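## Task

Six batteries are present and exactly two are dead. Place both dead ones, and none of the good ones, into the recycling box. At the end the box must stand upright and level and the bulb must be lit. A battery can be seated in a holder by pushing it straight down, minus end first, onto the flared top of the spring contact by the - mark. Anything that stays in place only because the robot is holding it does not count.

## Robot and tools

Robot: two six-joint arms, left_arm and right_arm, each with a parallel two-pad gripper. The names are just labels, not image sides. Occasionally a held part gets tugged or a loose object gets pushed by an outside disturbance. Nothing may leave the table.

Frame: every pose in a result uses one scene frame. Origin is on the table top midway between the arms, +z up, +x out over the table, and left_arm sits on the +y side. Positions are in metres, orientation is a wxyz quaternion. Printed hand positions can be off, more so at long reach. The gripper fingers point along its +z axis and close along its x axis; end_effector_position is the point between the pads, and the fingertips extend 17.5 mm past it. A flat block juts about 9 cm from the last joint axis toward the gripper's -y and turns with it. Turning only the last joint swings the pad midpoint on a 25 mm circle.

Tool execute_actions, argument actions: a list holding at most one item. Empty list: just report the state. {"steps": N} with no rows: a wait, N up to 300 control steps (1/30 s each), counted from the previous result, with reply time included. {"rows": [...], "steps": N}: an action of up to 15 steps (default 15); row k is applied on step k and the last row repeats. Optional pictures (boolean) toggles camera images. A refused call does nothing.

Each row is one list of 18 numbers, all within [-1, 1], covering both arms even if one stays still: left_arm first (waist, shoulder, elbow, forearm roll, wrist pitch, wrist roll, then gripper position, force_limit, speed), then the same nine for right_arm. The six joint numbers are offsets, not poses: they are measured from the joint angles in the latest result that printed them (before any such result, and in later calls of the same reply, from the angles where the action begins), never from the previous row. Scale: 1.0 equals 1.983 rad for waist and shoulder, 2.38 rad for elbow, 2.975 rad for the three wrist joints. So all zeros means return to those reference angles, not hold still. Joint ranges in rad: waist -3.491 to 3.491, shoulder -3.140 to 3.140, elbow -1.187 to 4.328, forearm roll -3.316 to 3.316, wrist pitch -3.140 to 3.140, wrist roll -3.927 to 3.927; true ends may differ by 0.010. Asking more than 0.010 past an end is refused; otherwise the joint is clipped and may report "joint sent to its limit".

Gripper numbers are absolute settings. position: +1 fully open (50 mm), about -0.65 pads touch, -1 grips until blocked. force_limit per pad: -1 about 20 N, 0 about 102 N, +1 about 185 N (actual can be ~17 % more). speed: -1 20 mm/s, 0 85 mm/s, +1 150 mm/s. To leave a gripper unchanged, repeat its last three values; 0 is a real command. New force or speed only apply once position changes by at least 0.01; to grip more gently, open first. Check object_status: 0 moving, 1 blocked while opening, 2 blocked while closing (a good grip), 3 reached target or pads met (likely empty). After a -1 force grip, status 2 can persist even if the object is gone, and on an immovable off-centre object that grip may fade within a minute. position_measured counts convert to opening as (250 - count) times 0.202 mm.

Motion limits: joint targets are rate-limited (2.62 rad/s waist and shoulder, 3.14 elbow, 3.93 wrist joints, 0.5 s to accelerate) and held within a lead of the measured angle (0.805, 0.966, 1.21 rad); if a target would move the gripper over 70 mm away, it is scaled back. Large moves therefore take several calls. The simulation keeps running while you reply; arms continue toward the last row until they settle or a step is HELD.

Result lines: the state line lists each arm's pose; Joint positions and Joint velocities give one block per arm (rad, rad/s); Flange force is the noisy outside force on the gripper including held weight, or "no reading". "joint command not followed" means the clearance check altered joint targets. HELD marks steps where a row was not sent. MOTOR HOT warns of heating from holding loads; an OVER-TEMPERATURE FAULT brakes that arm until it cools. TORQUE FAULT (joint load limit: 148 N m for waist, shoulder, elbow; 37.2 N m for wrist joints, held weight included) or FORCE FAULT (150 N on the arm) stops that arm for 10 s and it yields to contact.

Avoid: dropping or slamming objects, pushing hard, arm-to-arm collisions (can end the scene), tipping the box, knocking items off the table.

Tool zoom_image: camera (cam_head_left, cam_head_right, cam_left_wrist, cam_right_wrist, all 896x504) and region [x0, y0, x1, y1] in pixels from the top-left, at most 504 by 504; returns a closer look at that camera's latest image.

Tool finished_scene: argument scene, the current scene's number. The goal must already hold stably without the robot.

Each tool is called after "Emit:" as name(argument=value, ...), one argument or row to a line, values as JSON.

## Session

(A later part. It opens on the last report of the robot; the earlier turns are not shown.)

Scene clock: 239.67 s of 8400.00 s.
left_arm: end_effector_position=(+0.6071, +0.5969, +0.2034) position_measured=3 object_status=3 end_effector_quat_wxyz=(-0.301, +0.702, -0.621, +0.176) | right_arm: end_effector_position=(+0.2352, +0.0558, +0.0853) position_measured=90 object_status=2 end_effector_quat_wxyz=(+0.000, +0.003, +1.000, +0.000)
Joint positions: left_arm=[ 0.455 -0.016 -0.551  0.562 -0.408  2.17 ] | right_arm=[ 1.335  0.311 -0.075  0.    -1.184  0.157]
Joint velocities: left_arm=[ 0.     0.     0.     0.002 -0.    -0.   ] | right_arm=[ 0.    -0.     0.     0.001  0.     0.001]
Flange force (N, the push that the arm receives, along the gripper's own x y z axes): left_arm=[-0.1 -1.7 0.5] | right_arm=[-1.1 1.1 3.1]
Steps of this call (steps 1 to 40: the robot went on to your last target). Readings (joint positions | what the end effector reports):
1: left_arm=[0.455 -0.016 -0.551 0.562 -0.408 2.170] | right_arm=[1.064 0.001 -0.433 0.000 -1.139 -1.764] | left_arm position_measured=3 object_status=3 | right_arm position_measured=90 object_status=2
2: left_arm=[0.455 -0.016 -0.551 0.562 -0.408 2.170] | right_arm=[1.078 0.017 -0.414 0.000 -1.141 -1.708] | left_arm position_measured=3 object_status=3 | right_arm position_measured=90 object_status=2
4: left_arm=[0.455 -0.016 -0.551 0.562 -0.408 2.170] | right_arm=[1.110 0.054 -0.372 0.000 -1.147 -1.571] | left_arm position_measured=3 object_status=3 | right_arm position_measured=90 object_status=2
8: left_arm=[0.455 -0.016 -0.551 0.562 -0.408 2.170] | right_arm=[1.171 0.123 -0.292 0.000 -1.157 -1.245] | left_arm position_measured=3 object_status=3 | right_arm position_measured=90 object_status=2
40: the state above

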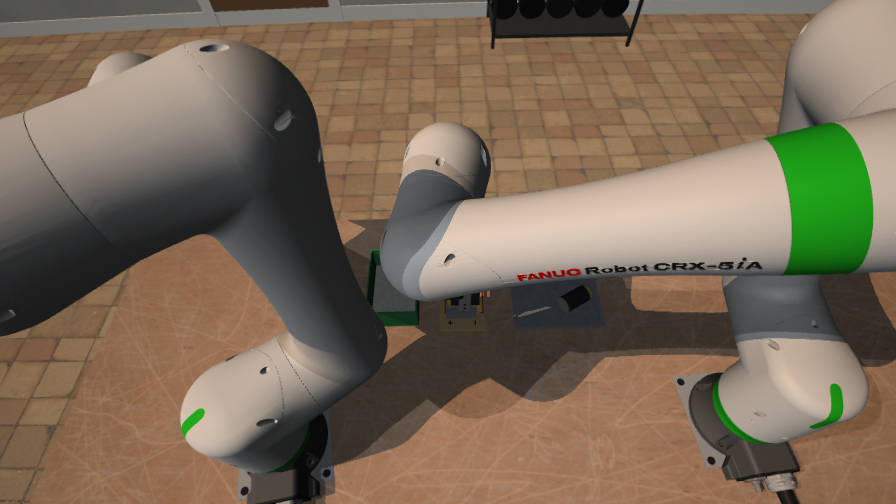

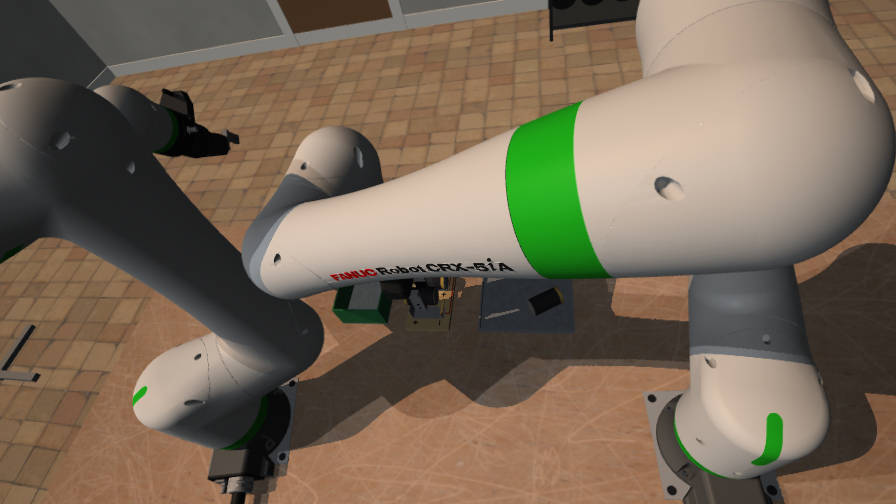

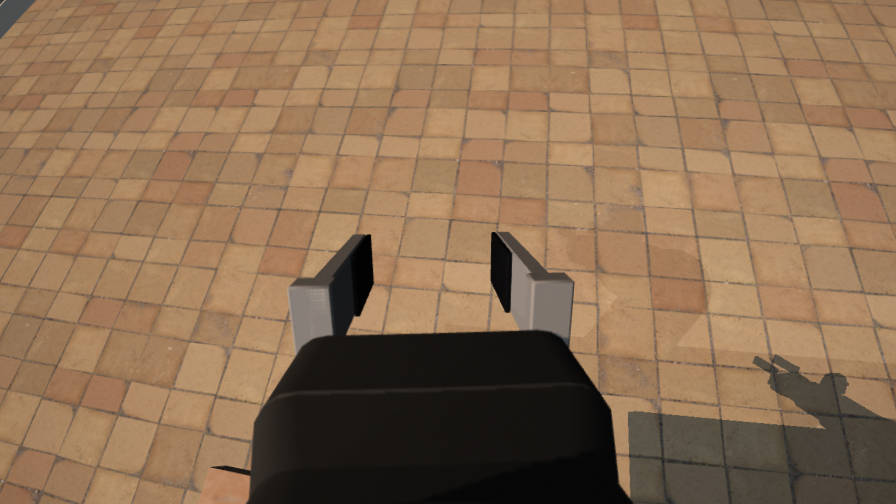

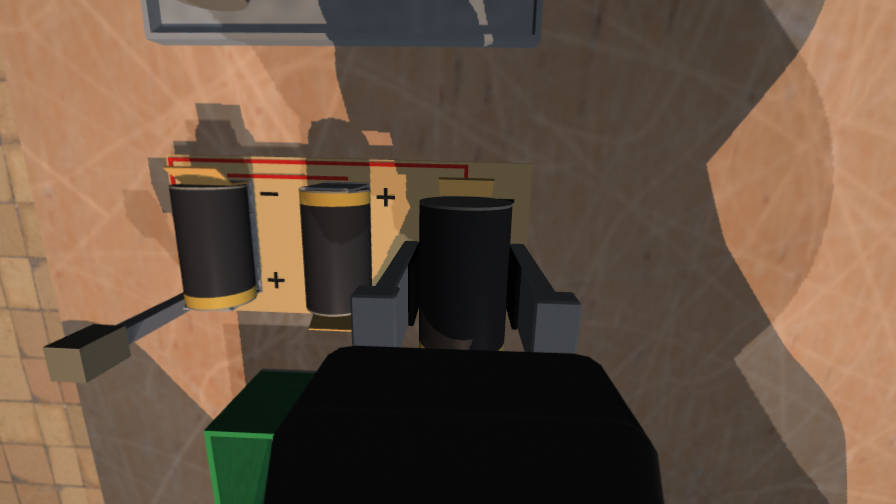

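Emit:
execute_actions(
  actions=[
    {"rows":[[0,0,0,0,0,0,1,0,0,0,0.006,-0.0066,0,0.0093,0,-1,-0.5,-0.3],[0,0,0,0,0,0,1,0,0,0,0.006,-0.0066,0,0.0093,0,-1,-0.5,-0.3],[0,0,0,0,0,0,1,0,0,0,0.0078,-0.0084,0,0.0119,0,-1,-0.5,-0.3],[0,0,0,0,0,0,1,0,0,0,0.0094,-0.0099,0,0.0142,0,-1,-0.5,-0.3],[0,0,0,0,0,0,1,0,0,0,0.011,-0.0115,0,0.0165,0,-1,-0.5,-0.3],[0,0,0,0,0,0,1,0,0,0,0.0125,-0.0129,0,0.0186,0,-1,-0.5,-0.3],[0,0,0,0,0,0,1,0,0,0,0.0134,-0.0137,0,0.0199,0,-1,-0.5,-0.3],[0,0,0,0,0,0,1,0,0,0,0.0143,-0.0145,0,0.0211,0,-1,-0.5,-0.3],[0,0,0,0,0,0,1,0,0,0,0.0152,-0.0153,0,0.0223,0,-1,-0.5,-0.3],[0,0,0,0,0,0,1,0,0,0,0.0161,-0.0161,0,0.0235,0,-1,-0.5,-0.3],[0,0,0,0,0,0,1,0,0,0,0.017,-0.0168,0,0.0247,0,-1,-0.5,-0.3],[0,0,0,0,0,0,1,0,0,0,0.0179,-0.0176,0,0.0259,0,-1,-0.5,-0.3]],"steps":15},
  ],
)

Scene clock: 245.10 s of 8400.00 s.
left_arm: end_effector_position=(+0.6071, +0.5969, +0.2034) position_measured=3 object_status=3 end_effector_quat_wxyz=(-0.301, +0.702, -0.621, +0.176) | right_arm: end_effector_position=(+0.2352, +0.0557, +0.0504) position_measured=90 object_status=2 end_effector_quat_wxyz=(+0.000, +0.003, +1.000, -0.000)
Joint positions: left_arm=[ 0.455 -0.016 -0.551  0.562 -0.408  2.17 ] | right_arm=[ 1.335  0.346 -0.117  0.    -1.107  0.157]
Joint velocities: left_arm=[ 0.    -0.     0.    -0.001  0.    -0.001] | right_arm=[-0.     0.001 -0.002 -0.001  0.009  0.002]
Flange force (N, the push that the arm receives, along the gripper's own x y z axes): left_arm=[-0.3 -1.5 0.6] | right_arm=[0.8 0.4 4.3]
Steps of this call (steps 1 to 15: the robot went on to your last target; steps 16 to 90: nothing new was sent; then 1.93 s passed at rest; steps 91 to 105: all 15 steps of this action). Readings (joint positions | what the end effector reports):
91: left_arm=[0.455 -0.016 -0.551 0.562 -0.408 2.170] | right_arm=[1.335 0.311 -0.075 0.000 -1.184 0.157] | left_arm position_measured=3 object_status=3 | right_arm position_measured=90 object_status=2
92: left_arm=[0.455 -0.016 -0.551 0.562 -0.408 2.170] | right_arm=[1.335 0.313 -0.077 0.000 -1.180 0.157] | left_arm position_measured=3 object_status=3 | right_arm position_measured=90 object_status=2
94: left_arm=[0.455 -0.016 -0.551 0.562 -0.408 2.170] | right_arm=[1.335 0.322 -0.090 0.000 -1.159 0.157] | left_arm position_measured=3 object_status=3 | right_arm position_measured=90 object_status=2
98: left_arm=[0.455 -0.016 -0.551 0.562 -0.408 2.170] | right_arm=[1.335 0.336 -0.106 0.000 -1.130 0.157] | left_arm position_measured=3 object_status=3 | right_arm position_measured=90 object_status=2
105: the state above

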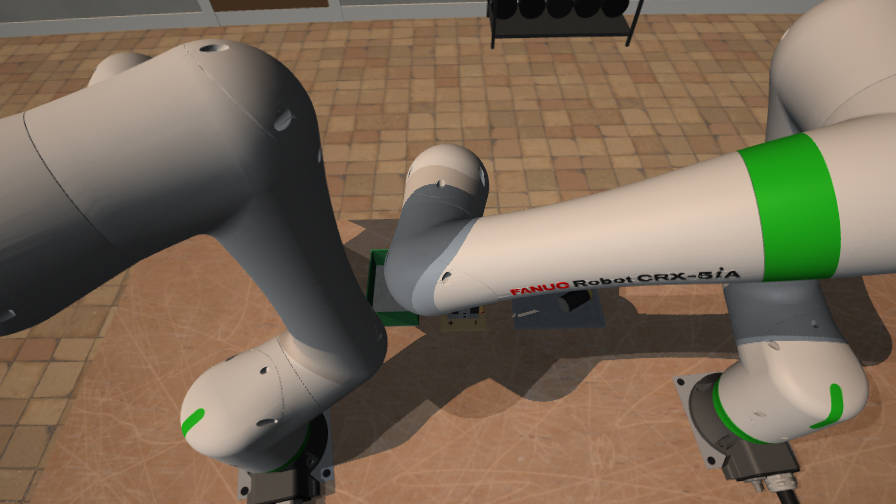

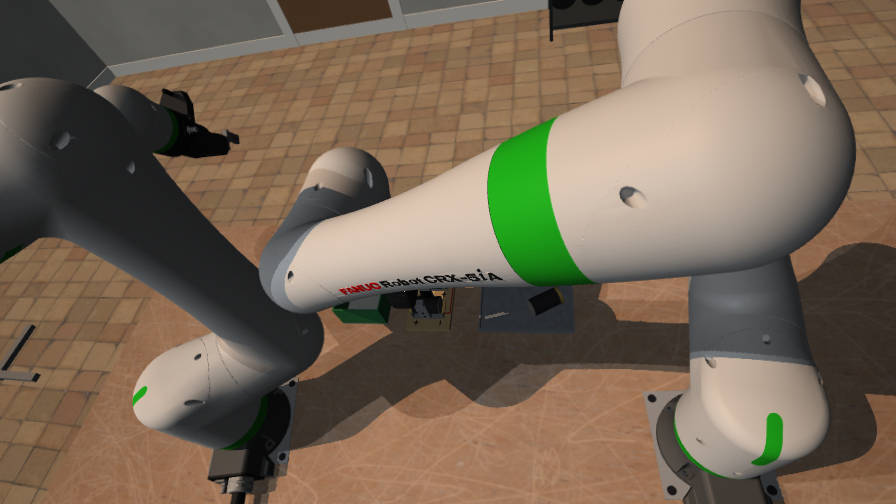

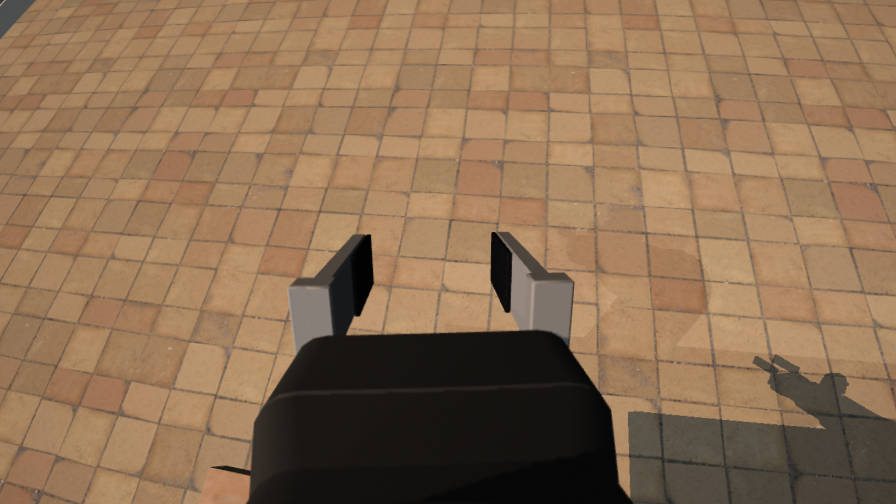

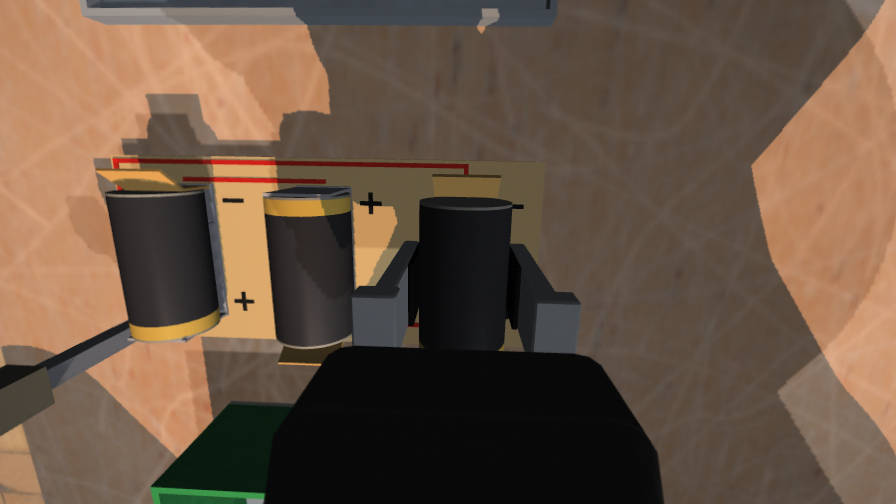

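Emit:
execute_actions(
  actions=[
    {"rows":[[0,0,0,0,0,0,1,0,0,0,0.0009,-0.0008,0,0.0012,0,-1,-0.5,-0.3],[0,0,0,0,0,0,1,0,0,0,0.0018,-0.0015,0,0.0024,0,-1,-0.5,-0.3],[0,0,0,0,0,0,1,0,0,0,0.0027,-0.0022,0,0.0036,0,-1,-0.5,-0.3],[0,0,0,0,0,0,1,0,0,0,0.0036,-0.003,0,0.0048,0,-1,-0.5,-0.3],[0,0,0,0,0,0,1,0,0,0,0.0046,-0.0037,0,0.006,0,-1,-0.5,-0.3],[0,0,0,0,0,0,1,0,0,0,0.0055,-0.0044,0,0.0072,0,-1,-0.5,-0.3],[0,0,0,0,0,0,1,0,0,0,0.0064,-0.0051,0,0.0084,0,-1,-0.5,-0.3],[0,0,0,0,0,0,1,0,0,0,0.0073,-0.0058,0,0.0095,0,-1,-0.5,-0.3],[0,0,0,0,0,0,1,0,0,0,0.008,-0.0063,0,0.0104,0,-1,-0.5,-0.3],[0,0,0,0,0,0,1,0,0,0,0.0085,-0.0067,0,0.011,0,-1,-0.5,-0.3]],"steps":15},
  ],
  pictures=false,
)

Scene clock: 250.70 s of 8400.00 s.
left_arm: end_effector_position=(+0.6071, +0.5969, +0.2034) position_measured=3 object_status=3 end_effector_quat_wxyz=(-0.301, +0.702, -0.621, +0.176) | right_arm: end_effector_position=(+0.2352, +0.0557, +0.0355) position_measured=90 object_status=2 end_effector_quat_wxyz=(+0.000, +0.003, +1.000, -0.000)
Joint positions: left_arm=[ 0.455 -0.016 -0.551  0.562 -0.408  2.17 ] | right_arm=[ 1.335  0.363 -0.133  0.    -1.075  0.157]
Joint velocities: left_arm=[-0.    -0.    -0.001 -0.001 -0.     0.   ] | right_arm=[ 0.     0.001 -0.    -0.     0.002 -0.001]
Flange force (N, the push that the arm receives, along the gripper's own x y z axes): left_arm=[-0.2 -3.1 0.2] | right_arm=[-1.8 -0.5 0.2]
Steps of this call (steps 1 to 15: the robot went on to your last target; steps 16 to 90: nothing new was sent; then 2.10 s passed at rest; steps 91 to 105: all 15 steps of this action). Readings (joint positions | what the end effector reports):
91: left_arm=[0.455 -0.016 -0.551 0.562 -0.408 2.170] | right_arm=[1.335 0.347 -0.117 0.000 -1.107 0.157] | left_arm position_measured=3 object_status=3 | right_arm position_measured=90 object_status=2
92: left_arm=[0.455 -0.016 -0.551 0.562 -0.408 2.170] | right_arm=[1.335 0.347 -0.118 0.000 -1.105 0.157] | left_arm position_measured=3 object_status=3 | right_arm position_measured=90 object_status=2
94: left_arm=[0.455 -0.016 -0.551 0.562 -0.408 2.170] | right_arm=[1.335 0.350 -0.121 0.000 -1.100 0.157] | left_arm position_measured=3 object_status=3 | right_arm position_measured=90 object_status=2
98: left_arm=[0.455 -0.016 -0.551 0.562 -0.408 2.170] | right_arm=[1.335 0.358 -0.128 0.000 -1.086 0.157] | left_arm position_measured=3 object_status=3 | right_arm position_measured=90 object_status=2
105: the state above

Lower another 0.5 mm, release, and lift to view the bulb.

Emit:
execute_actions(
  actions=[
    {"rows":[[0,0,0,0,0,0,1,0,0,0,0.0003,-0.0002,0,0.0004,0,-1,-0.5,-0.3],[0,0,0,0,0,0,1,0,0,0,0.0003,-0.0002,0,0.0004,0,-1,-0.5,-0.3],[0,0,0,0,0,0,1,0,0,0,0.0003,-0.0002,0,0.0004,0,-1,-0.5,-0.3],[0,0,0,0,0,0,1,0,0,0,0.0003,-0.0002,0,0.0004,0,-1,-0.5,-0.3],[0,0,0,0,0,0,1,0,0,0,0.0003,-0.0002,0,0.0004,0,0.8,-0.5,-0.3]],"steps":10},
  ],
  pictures=false,
)

Emit:
execute_actions(
  actions=[
    {"rows":[[0,0,0,0,0,0,1,0,0,0,-0.024,0.0217,0,-0.0334,0,0.8,-0.5,-0.3]],"steps":12},
  ],
)

Scene clock: 255.20 s of 8400.00 s.
left_arm: end_effector_position=(+0.6071, +0.5969, +0.2034) position_measured=3 object_status=3 end_effector_quat_wxyz=(-0.301, +0.702, -0.621, +0.176) | right_arm: end_effector_position=(+0.2352, +0.0557, +0.0351) position_measured=35 object_status=0 end_effector_quat_wxyz=(+0.000, +0.003, +1.000, -0.000)
Joint positions: left_arm=[ 0.455 -0.016 -0.551  0.562 -0.408  2.17 ] | right_arm=[ 1.335  0.364 -0.134  0.    -1.074  0.157]
Joint velocities: left_arm=[ 0.    -0.    -0.    -0.001  0.     0.001] | right_arm=[ 0.     0.002 -0.001 -0.    -0.001 -0.001]
Flange force (N, the push that the arm receives, along the gripper's own x y z axes): left_arm=[-0.9 -0.8 0.6] | right_arm=[-3.8 0.6 -0.6]
Steps of this call (steps 1 to 15: the robot went on to your last target; steps 16 to 90: nothing new was sent; then 1.17 s passed at rest; steps 91 to 100: all 10 steps of this action). Readings (joint positions | what the end effector reports):
91: left_arm=[0.455 -0.016 -0.551 0.562 -0.408 2.170] | right_arm=[1.335 0.363 -0.133 0.000 -1.075 0.157] | left_arm position_measured=3 object_status=3 | right_arm position_measured=90 object_status=2
92: left_arm=[0.455 -0.016 -0.551 0.562 -0.408 2.170] | right_arm=[1.335 0.364 -0.133 0.000 -1.074 0.157] | left_arm position_measured=3 object_status=3 | right_arm position_measured=90 object_status=2
94: left_arm=[0.455 -0.016 -0.551 0.562 -0.408 2.170] | right_arm=[1.335 0.364 -0.134 0.000 -1.074 0.157] | left_arm position_measured=3 object_status=3 | right_arm position_measured=90 object_status=2
98: left_arm=[0.455 -0.016 -0.551 0.562 -0.408 2.170] | right_arm=[1.335 0.364 -0.134 0.000 -1.074 0.157] | left_arm position_measured=3 object_status=3 | right_arm position_measured=54 object_status=0
100: the state above

Scene clock: 255.60 s of 8400.00 s.
left_arm: end_effector_position=(+0.6071, +0.5969, +0.2034) position_measured=3 object_status=3 end_effector_quat_wxyz=(-0.301, +0.702, -0.621, +0.176) | right_arm: end_effector_position=(+0.2352, +0.0557, +0.0800) position_measured=32 object_status=3 end_effector_quat_wxyz=(+0.000, +0.003, +1.000, -0.000)
Joint positions: left_arm=[ 0.455 -0.016 -0.551  0.562 -0.408  2.17 ] | right_arm=[ 1.335  0.316 -0.082  0.    -1.173  0.157]
Joint velocities: left_arm=[-0.    -0.     0.001 -0.    -0.     0.001] | right_arm=[ 0.     0.     0.002 -0.    -0.    -0.001]
Flange force (N, the push that the arm receives, along the gripper's own x y z axes): left_arm=[-0.8 -2.4 -0.3] | right_arm=[-5.0 3.2 -2.3]
Steps of this call (steps 1 to 12: all 12 steps of this action). Readings (joint positions | what the end effector reports):
1: left_arm=[0.455 -0.016 -0.551 0.562 -0.408 2.170] | right_arm=[1.335 0.364 -0.134 0.000 -1.074 0.157] | left_arm position_measured=3 object_status=3 | right_arm position_measured=32 object_status=0
2: left_arm=[0.455 -0.016 -0.551 0.562 -0.408 2.170] | right_arm=[1.335 0.363 -0.132 0.000 -1.076 0.157] | left_arm position_measured=3 object_status=3 | right_arm position_measured=32 object_status=0
4: left_arm=[0.455 -0.016 -0.551 0.562 -0.408 2.170] | right_arm=[1.335 0.348 -0.116 0.000 -1.108 0.157] | left_arm position_measured=3 object_status=3 | right_arm position_measured=32 object_status=0
8: left_arm=[0.455 -0.016 -0.551 0.562 -0.408 2.170] | right_arm=[1.335 0.316 -0.082 0.001 -1.172 0.157] | left_arm position_measured=3 object_status=3 | right_arm position_measured=32 object_status=3
12: the state above

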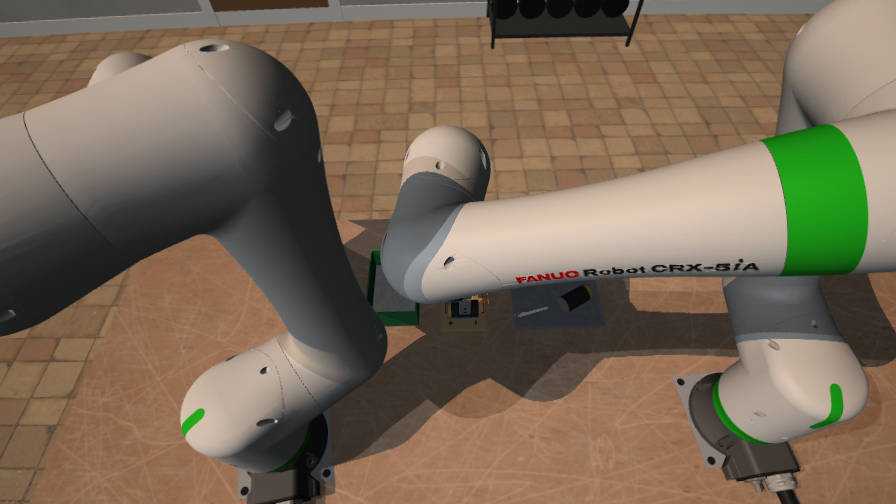

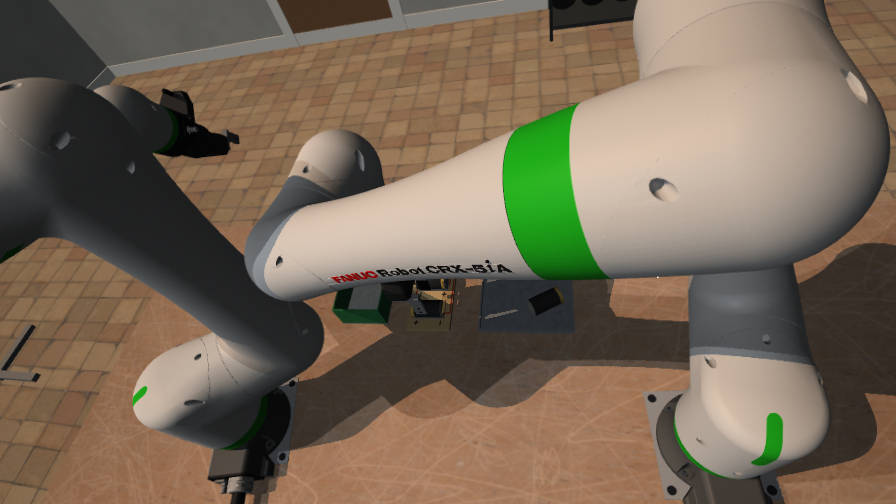

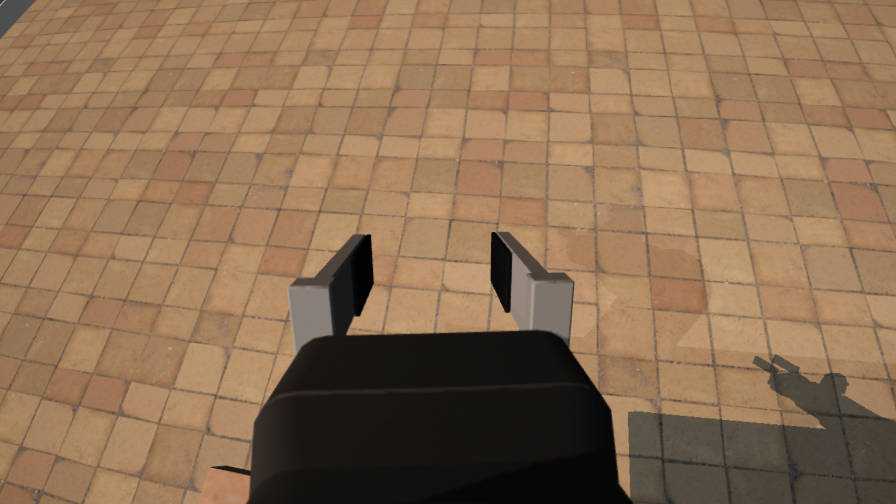

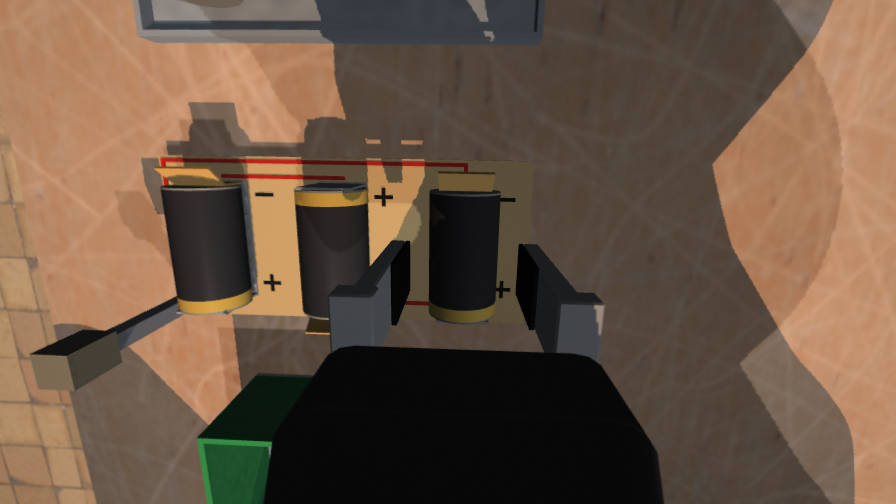

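Emit:
execute_actions(
  actions=[
    {"rows":[[0,0,0,0,0,0,1,0,0,-0.1305,0.026,0.0344,0,-0.0101,-0.9667,0.8,-0.5,-0.3]],"steps":15},
  ],
  pictures=false,
)

Emit:
execute_actions(
  actions=[
    {"steps":32},
  ],
)

Scene clock: 266.27 s of 8400.00 s.
left_arm: end_effector_position=(+0.6071, +0.5969, +0.2034) position_measured=3 object_status=3 end_effector_quat_wxyz=(-0.301, +0.702, -0.621, +0.176) | right_arm: end_effector_position=(+0.2937, +0.0423, +0.0831) position_measured=32 object_status=3 end_effector_quat_wxyz=(+0.000, +0.483, +0.876, -0.000)
Joint positions: left_arm=[ 0.455 -0.016 -0.551  0.562 -0.408  2.17 ] | right_arm=[ 1.178  0.347 -0.032  0.    -1.191 -0.687]
Joint velocities: left_arm=[-0.    -0.     0.001 -0.    -0.     0.001] | right_arm=[-0.427  0.084  0.134  0.001 -0.05  -3.563]
Flange force (N, the push that the arm receives, along the gripper's own x y z axes): left_arm=[-0.3 -0.2 -0.2] | right_arm=[-3.7 11.1 -1.2]
Steps of this call (steps 1 to 15: the robot went on to your last target; steps 16 to 90: nothing new was sent; then 7.17 s passed at rest; steps 91 to 105: all 15 steps of this action). Readings (joint positions | what the end effector reports):
91: left_arm=[0.455 -0.016 -0.551 0.562 -0.408 2.170] | right_arm=[1.335 0.316 -0.082 0.000 -1.173 0.157] | left_arm position_measured=3 object_status=3 | right_arm position_measured=32 object_status=3
92: left_arm=[0.455 -0.016 -0.551 0.562 -0.408 2.170] | right_arm=[1.334 0.316 -0.082 0.000 -1.173 0.153] | left_arm position_measured=3 object_status=3 | right_arm position_measured=32 object_status=3
94: left_arm=[0.455 -0.016 -0.551 0.562 -0.408 2.170] | right_arm=[1.327 0.318 -0.079 0.000 -1.174 0.119] | left_arm position_measured=3 object_status=3 | right_arm position_measured=32 object_status=3
98: left_arm=[0.455 -0.016 -0.551 0.562 -0.408 2.170] | right_arm=[1.290 0.325 -0.068 0.000 -1.178 -0.052] | left_arm position_measured=3 object_status=3 | right_arm position_measured=32 object_status=3
105: the state above

Scene clock: 267.33 s of 8400.00 s.
left_arm: end_effector_position=(+0.6071, +0.5969, +0.2034) position_measured=3 object_status=3 end_effector_quat_wxyz=(-0.301, +0.702, -0.621, +0.176) | right_arm: end_effector_position=(+0.3653, +0.0573, +0.0850) position_measured=32 object_status=3 end_effector_quat_wxyz=(+0.000, +1.000, +0.000, +0.000)
Joint positions: left_arm=[ 0.455 -0.016 -0.551  0.562 -0.408  2.17 ] | right_arm=[ 1.076  0.368 -0.     0.    -1.203 -2.719]
Joint velocities: left_arm=[ 0.     0.     0.    -0.001  0.    -0.002] | right_arm=[-0.     0.     0.001  0.001 -0.002  0.   ]
Flange force (N, the push that the arm receives, along the gripper's own x y z axes): left_arm=[-0.7 -2.0 0.3] | right_arm=[5.7 -4.4 -0.1]
Steps of this call (steps 1 to 32: the robot went on to your last target). Readings (joint positions | what the end effector reports):
1: left_arm=[0.455 -0.016 -0.551 0.562 -0.408 2.170] | right_arm=[1.165 0.350 -0.028 0.000 -1.193 -0.811] | left_arm position_measured=3 object_status=3 | right_arm position_measured=32 object_status=3
2: left_arm=[0.455 -0.016 -0.551 0.562 -0.408 2.170] | right_arm=[1.153 0.353 -0.024 0.000 -1.194 -0.936] | left_arm position_measured=3 object_status=3 | right_arm position_measured=32 object_status=3
4: left_arm=[0.455 -0.016 -0.551 0.562 -0.408 2.170] | right_arm=[1.133 0.356 -0.018 0.000 -1.196 -1.184] | left_arm position_measured=3 object_status=3 | right_arm position_measured=32 object_status=3
8: left_arm=[0.455 -0.016 -0.551 0.562 -0.408 2.170] | right_arm=[1.108 0.362 -0.010 0.000 -1.199 -1.680] | left_arm position_measured=3 object_status=3 | right_arm position_measured=32 object_status=3
32: the state above

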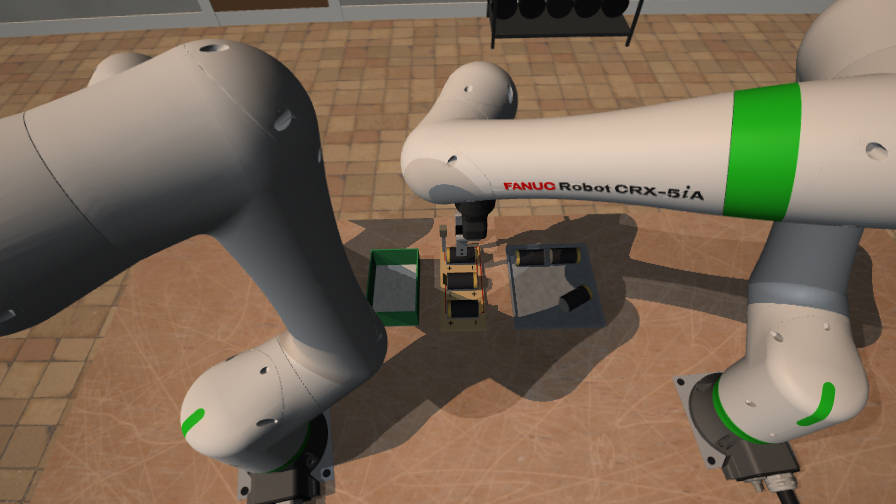

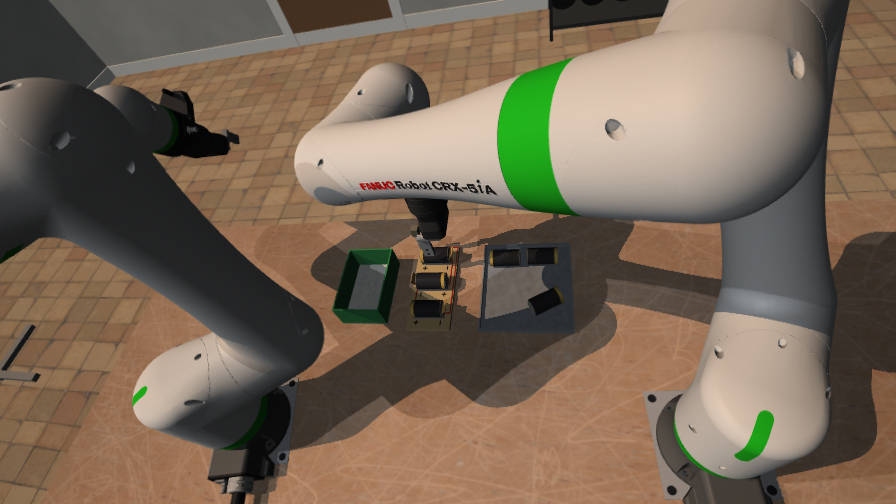

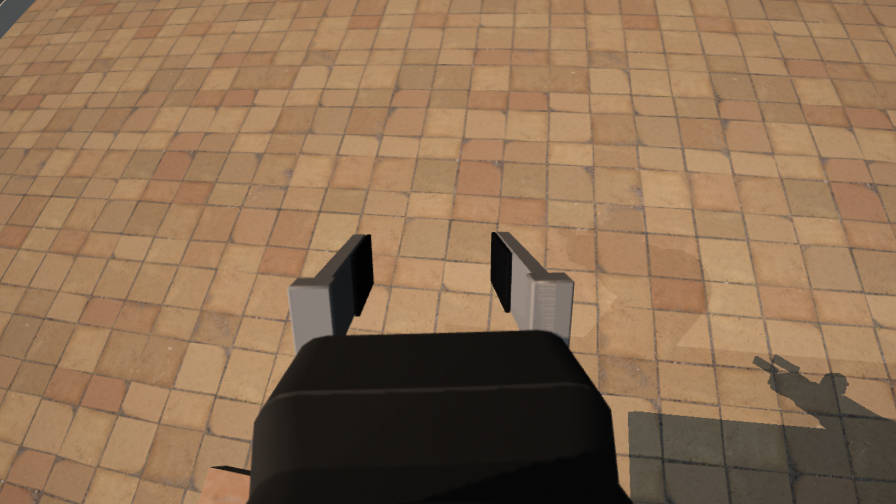

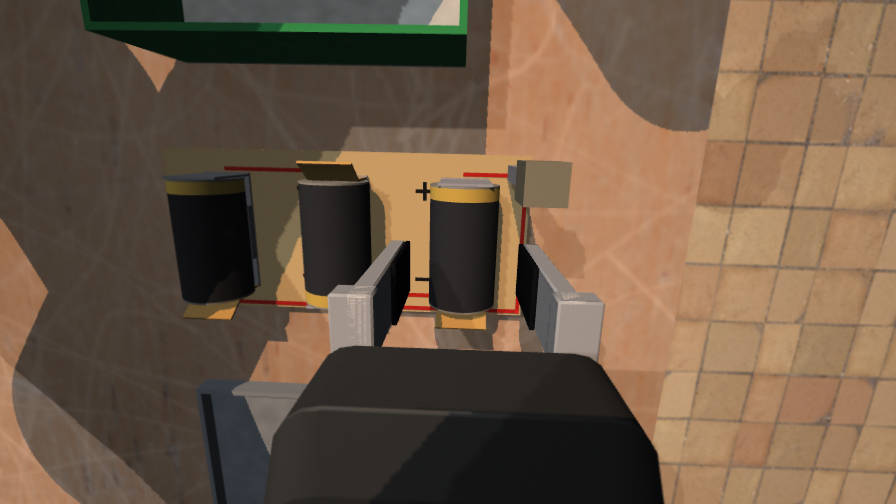

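Emit:
execute_actions(
  actions=[
    {"rows":[[0,0,0,0,0,0,1,0,0,0,0.0252,-0.0242,0,0.0362,0,0.8,-0.5,-0.3]],"steps":13},
  ],
)

Scene clock: 269.40 s of 8400.00 s.
left_arm: end_effector_position=(+0.6071, +0.5969, +0.2034) position_measured=3 object_status=3 end_effector_quat_wxyz=(-0.301, +0.702, -0.621, +0.176) | right_arm: end_effector_position=(+0.3653, +0.0573, +0.0349) position_measured=32 object_status=3 end_effector_quat_wxyz=(+0.000, +1.000, +0.000, +0.000)
Joint positions: left_arm=[ 0.455 -0.016 -0.551  0.562 -0.408  2.17 ] | right_arm=[ 1.076  0.418 -0.058  0.    -1.095 -2.719]
Joint velocities: left_arm=[-0.    -0.    -0.002  0.001  0.001 -0.001] | right_arm=[-0.    -0.     0.001  0.001  0.     0.   ]
Flange force (N, the push that the arm receives, along the gripper's own x y z axes): left_arm=[-0.7 -1.9 0.3] | right_arm=[3.1 -2.9 -0.1]
Steps of this call (steps 1 to 15: the robot went on to your last target; steps 16 to 49: nothing new was sent; steps 50 to 62: all 13 steps of this action). Readings (joint positions | what the end effector reports):
50: left_arm=[0.455 -0.016 -0.551 0.562 -0.408 2.170] | right_arm=[1.076 0.368 -0.000 0.000 -1.203 -2.719] | left_arm position_measured=3 object_status=3 | right_arm position_measured=32 object_status=3
51: left_arm=[0.455 -0.016 -0.551 0.562 -0.408 2.170] | right_arm=[1.076 0.370 -0.002 0.001 -1.199 -2.719] | left_arm position_measured=3 object_status=3 | right_arm position_measured=32 object_status=3
53: left_arm=[0.455 -0.016 -0.551 0.562 -0.408 2.170] | right_arm=[1.076 0.385 -0.020 0.001 -1.166 -2.719] | left_arm position_measured=3 object_status=3 | right_arm position_measured=32 object_status=3
57: left_arm=[0.455 -0.016 -0.551 0.562 -0.408 2.170] | right_arm=[1.076 0.418 -0.057 0.000 -1.097 -2.719] | left_arm position_measured=3 object_status=3 | right_arm position_measured=32 object_status=3
62: the state above

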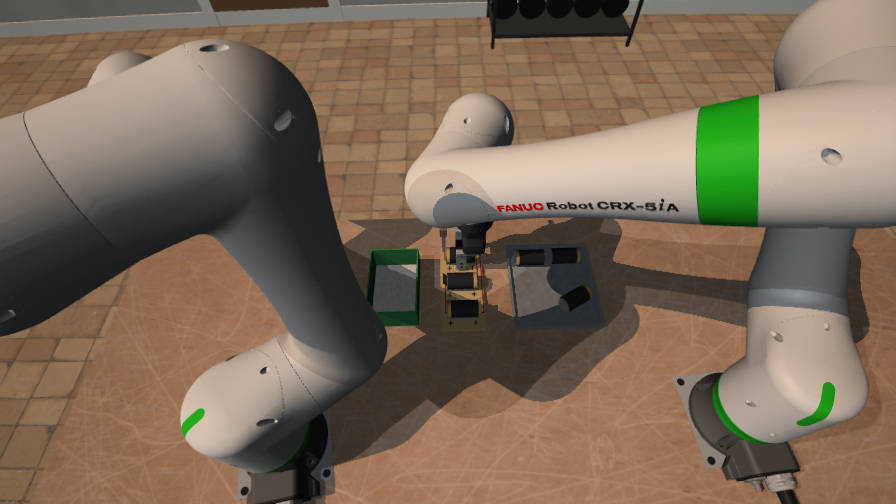

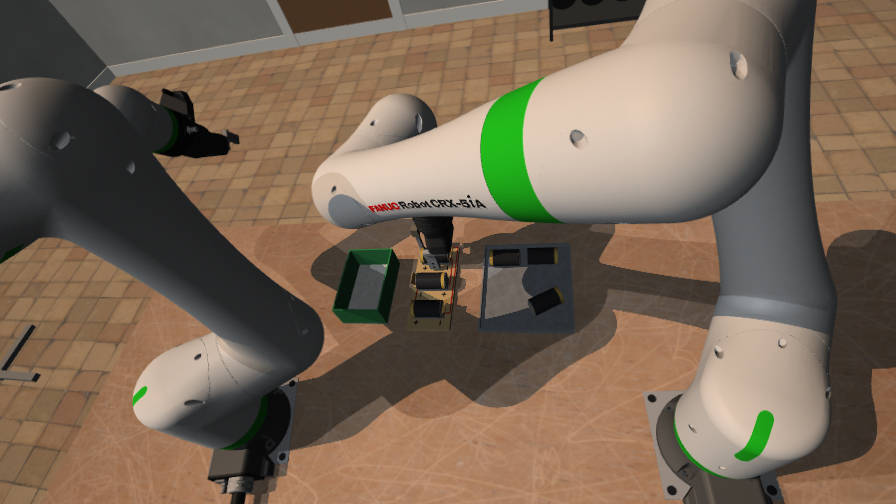

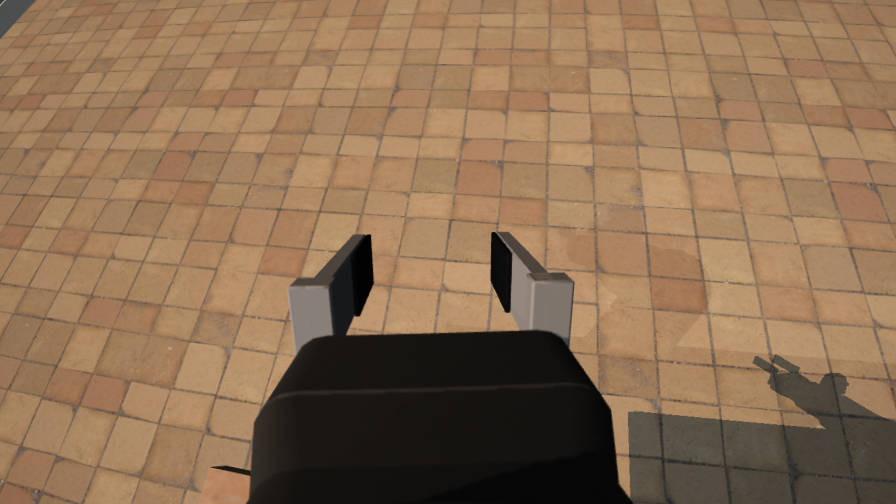

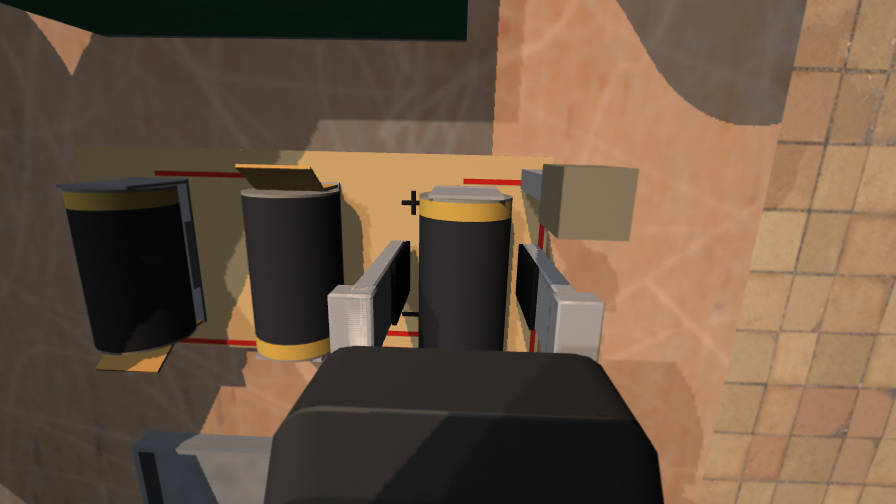

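Emit:
execute_actions(
  actions=[
    {"rows":[[0,0,0,0,0,0,1,0,0,0,0,0,0,0,0,-1,-0.5,-0.3]],"steps":13},
  ],
  pictures=false,
)

Emit:
execute_actions(
  actions=[
    {"rows":[[0,0,0,0,0,0,1,0,0,0,-0.0028,0.0022,0,-0.0036,0,-1,-0.5,-0.3],[0,0,0,0,0,0,1,0,0,0,-0.0056,0.0044,0,-0.0072,0,-1,-0.5,-0.3],[0,0,0,0,0,0,1,0,0,0,-0.0083,0.0067,0,-0.0108,0,-1,-0.5,-0.3],[0,0,0,0,0,0,1,0,0,0,-0.011,0.009,0,-0.0144,0,-1,-0.5,-0.3],[0,0,0,0,0,0,1,0,0,0,-0.0135,0.0114,0,-0.018,0,-1,-0.5,-0.3],[0,0,0,0,0,0,1,0,0,0,-0.016,0.0138,0,-0.0217,0,-1,-0.5,-0.3],[0,0,0,0,0,0,1,0,0,0,-0.0185,0.0163,0,-0.0253,0,-1,-0.5,-0.3],[0,0,0,0,0,0,1,0,0,0,-0.021,0.0188,0,-0.029,0,-1,-0.5,-0.3],[0,0,0,0,0,0,1,0,0,0,-0.021,0.0188,0,-0.029,0,-1,-0.5,-0.3],[0,0,0,0,0,0,1,0,0,0,-0.021,0.0188,0,-0.029,0,-1,-0.5,-0.3],[0,0,0,0,0,0,1,0,0,0.0179,-0.2237,-0.1698,0,-0.0131,-0.0119,-1,-0.5,-0.3]],"steps":15},
  ],
  pictures=false,
)

Emit:
execute_actions(
  actions=[
    {"steps":22},
  ],
)

Scene clock: 282.60 s of 8400.00 s.
left_arm: end_effector_position=(+0.6071, +0.5969, +0.2034) position_measured=3 object_status=3 end_effector_quat_wxyz=(-0.301, +0.702, -0.621, +0.176) | right_arm: end_effector_position=(+0.3653, +0.0573, +0.0350) position_measured=90 object_status=2 end_effector_quat_wxyz=(+0.000, +1.000, +0.000, +0.000)
Joint positions: left_arm=[ 0.455 -0.016 -0.551  0.562 -0.408  2.17 ] | right_arm=[ 1.076  0.418 -0.058  0.    -1.095 -2.719]
Joint velocities: left_arm=[-0.    -0.    -0.    -0.001 -0.    -0.001] | right_arm=[-0.    -0.001 -0.    -0.001  0.001 -0.001]
Flange force (N, the push that the arm receives, along the gripper's own x y z axes): left_arm=[-0.5 -1.2 0.4] | right_arm=[4.0 -5.5 0.9]
Steps of this call (steps 1 to 15: the robot went on to your last target; steps 16 to 90: nothing new was sent; then 9.77 s passed at rest; steps 91 to 103: all 13 steps of this action). Readings (joint positions | what the end effector reports):
91: left_arm=[0.455 -0.016 -0.551 0.562 -0.408 2.170] | right_arm=[1.076 0.418 -0.058 0.000 -1.095 -2.719] | left_arm position_measured=3 object_status=3 | right_arm position_measured=36 object_status=0
92: left_arm=[0.455 -0.016 -0.551 0.562 -0.408 2.170] | right_arm=[1.076 0.418 -0.058 0.000 -1.095 -2.719] | left_arm position_measured=3 object_status=3 | right_arm position_measured=47 object_status=0
94: left_arm=[0.455 -0.016 -0.551 0.562 -0.408 2.170] | right_arm=[1.076 0.418 -0.058 0.000 -1.095 -2.719] | left_arm position_measured=3 object_status=3 | right_arm position_measured=69 object_status=0
98: left_arm=[0.455 -0.016 -0.551 0.562 -0.408 2.170] | right_arm=[1.076 0.418 -0.058 0.000 -1.095 -2.719] | left_arm position_measured=3 object_status=3 | right_arm position_measured=90 object_status=0
103: the state above

Scene clock: 283.10 s of 8400.00 s.
left_arm: end_effector_position=(+0.6071, +0.5969, +0.2034) position_measured=3 object_status=3 end_effector_quat_wxyz=(-0.301, +0.702, -0.621, +0.176) | right_arm: end_effector_position=(+0.3568, +0.0437, +0.0811) position_measured=90 object_status=2 end_effector_quat_wxyz=(-0.003, +1.000, +0.000, +0.002)
Joint positions: left_arm=[ 0.455 -0.016 -0.551  0.562 -0.408  2.17 ] | right_arm=[ 1.08   0.329 -0.062  0.    -1.173 -2.723]
Joint velocities: left_arm=[-0.     0.     0.    -0.     0.     0.001] | right_arm=[ 0.059 -0.687 -0.745 -0.     0.105 -0.062]
Flange force (N, the push that the arm receives, along the gripper's own x y z axes): left_arm=[-0.3 -1.5 0.2] | right_arm=[21.9 -26.9 11.3]
Steps of this call (steps 1 to 15: all 15 steps of this action). Readings (joint positions | what the end effector reports):
1: left_arm=[0.455 -0.016 -0.551 0.562 -0.408 2.170] | right_arm=[1.076 0.418 -0.058 0.000 -1.095 -2.719] | left_arm position_measured=3 object_status=3 | right_arm position_measured=90 object_status=2
2: left_arm=[0.455 -0.016 -0.551 0.562 -0.408 2.170] | right_arm=[1.076 0.416 -0.056 0.000 -1.098 -2.719] | left_arm position_measured=3 object_status=3 | right_arm position_measured=90 object_status=2
4: left_arm=[0.455 -0.016 -0.551 0.562 -0.408 2.170] | right_arm=[1.076 0.408 -0.048 0.000 -1.115 -2.719] | left_arm position_measured=3 object_status=3 | right_arm position_measured=90 object_status=2
8: left_arm=[0.455 -0.016 -0.551 0.562 -0.408 2.170] | right_arm=[1.076 0.387 -0.026 0.000 -1.157 -2.719] | left_arm position_measured=3 object_status=3 | right_arm position_measured=90 object_status=2
15: the state above

Scene clock: 283.83 s of 8400.00 s.
left_arm: end_effector_position=(+0.6071, +0.5969, +0.2034) position_measured=3 object_status=3 end_effector_quat_wxyz=(-0.301, +0.702, -0.621, +0.176) | right_arm: end_effector_position=(+0.2854, -0.0875, +0.0854) position_measured=90 object_status=2 end_effector_quat_wxyz=(-0.000, +1.000, +0.000, +0.000)
Joint positions: left_arm=[ 0.455 -0.016 -0.551  0.562 -0.408  2.17 ] | right_arm=[ 1.112 -0.026 -0.462  0.    -1.134 -2.755]
Joint velocities: left_arm=[ 0.     0.     0.001  0.    -0.     0.   ] | right_arm=[-0.    -0.    -0.001  0.001  0.001  0.001]
Flange force (N, the push that the arm receives, along the gripper's own x y z axes): left_arm=[-0.4 -1.2 0.1] | right_arm=[4.0 -3.5 1.0]
Steps of this call (steps 1 to 22: the robot went on to your last target). Readings (joint positions | what the end effector reports):
1: left_arm=[0.455 -0.016 -0.551 0.562 -0.408 2.170] | right_arm=[1.082 0.303 -0.091 0.000 -1.169 -2.725] | left_arm position_measured=3 object_status=3 | right_arm position_measured=90 object_status=2
2: left_arm=[0.455 -0.016 -0.551 0.562 -0.408 2.170] | right_arm=[1.085 0.272 -0.126 0.000 -1.166 -2.728] | left_arm position_measured=3 object_status=3 | right_arm position_measured=90 object_status=2
4: left_arm=[0.455 -0.016 -0.551 0.562 -0.408 2.170] | right_arm=[1.091 0.207 -0.198 0.000 -1.159 -2.734] | left_arm position_measured=3 object_status=3 | right_arm position_measured=90 object_status=2
8: left_arm=[0.455 -0.016 -0.551 0.562 -0.408 2.170] | right_arm=[1.102 0.084 -0.338 0.000 -1.146 -2.745] | left_arm position_measured=3 object_status=3 | right_arm position_measured=90 object_status=2
22: the state above

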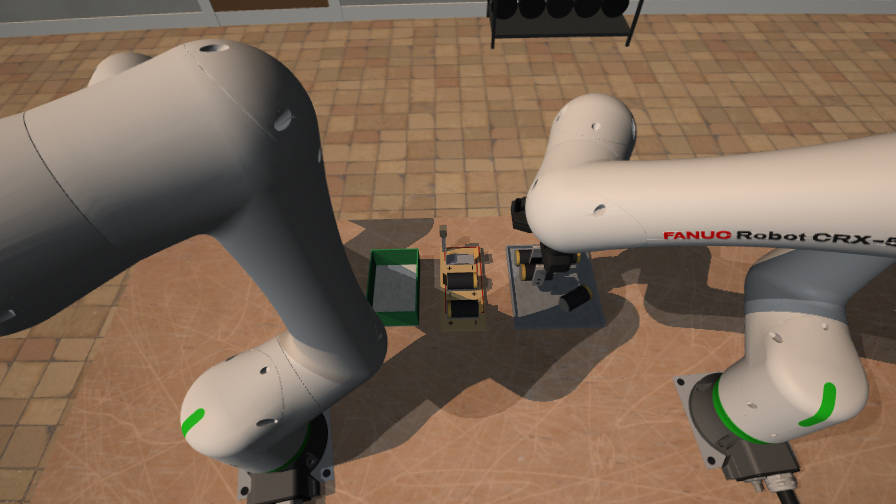

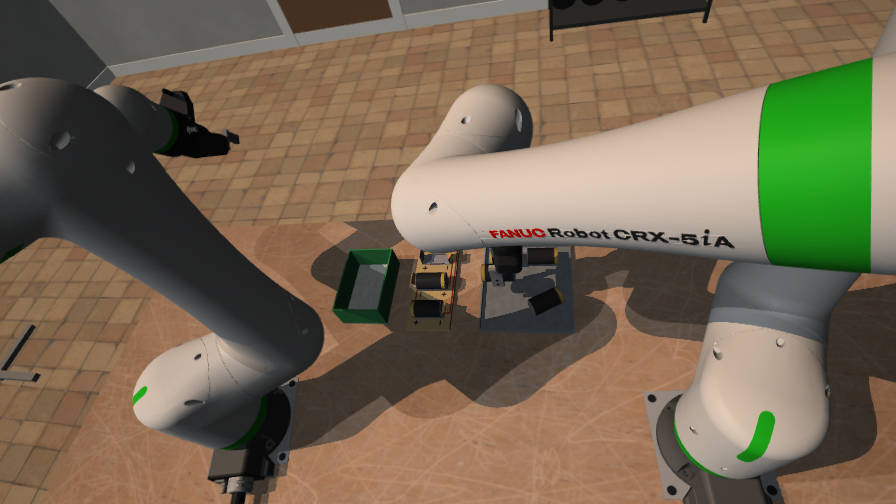

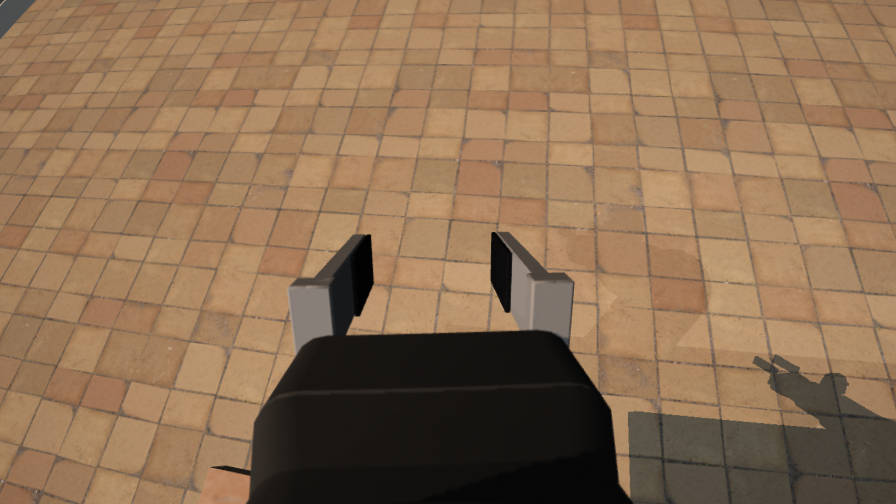

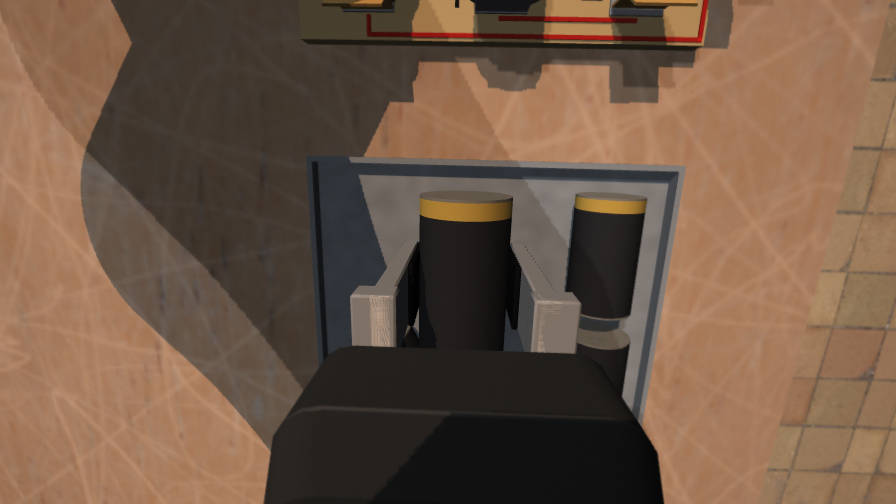

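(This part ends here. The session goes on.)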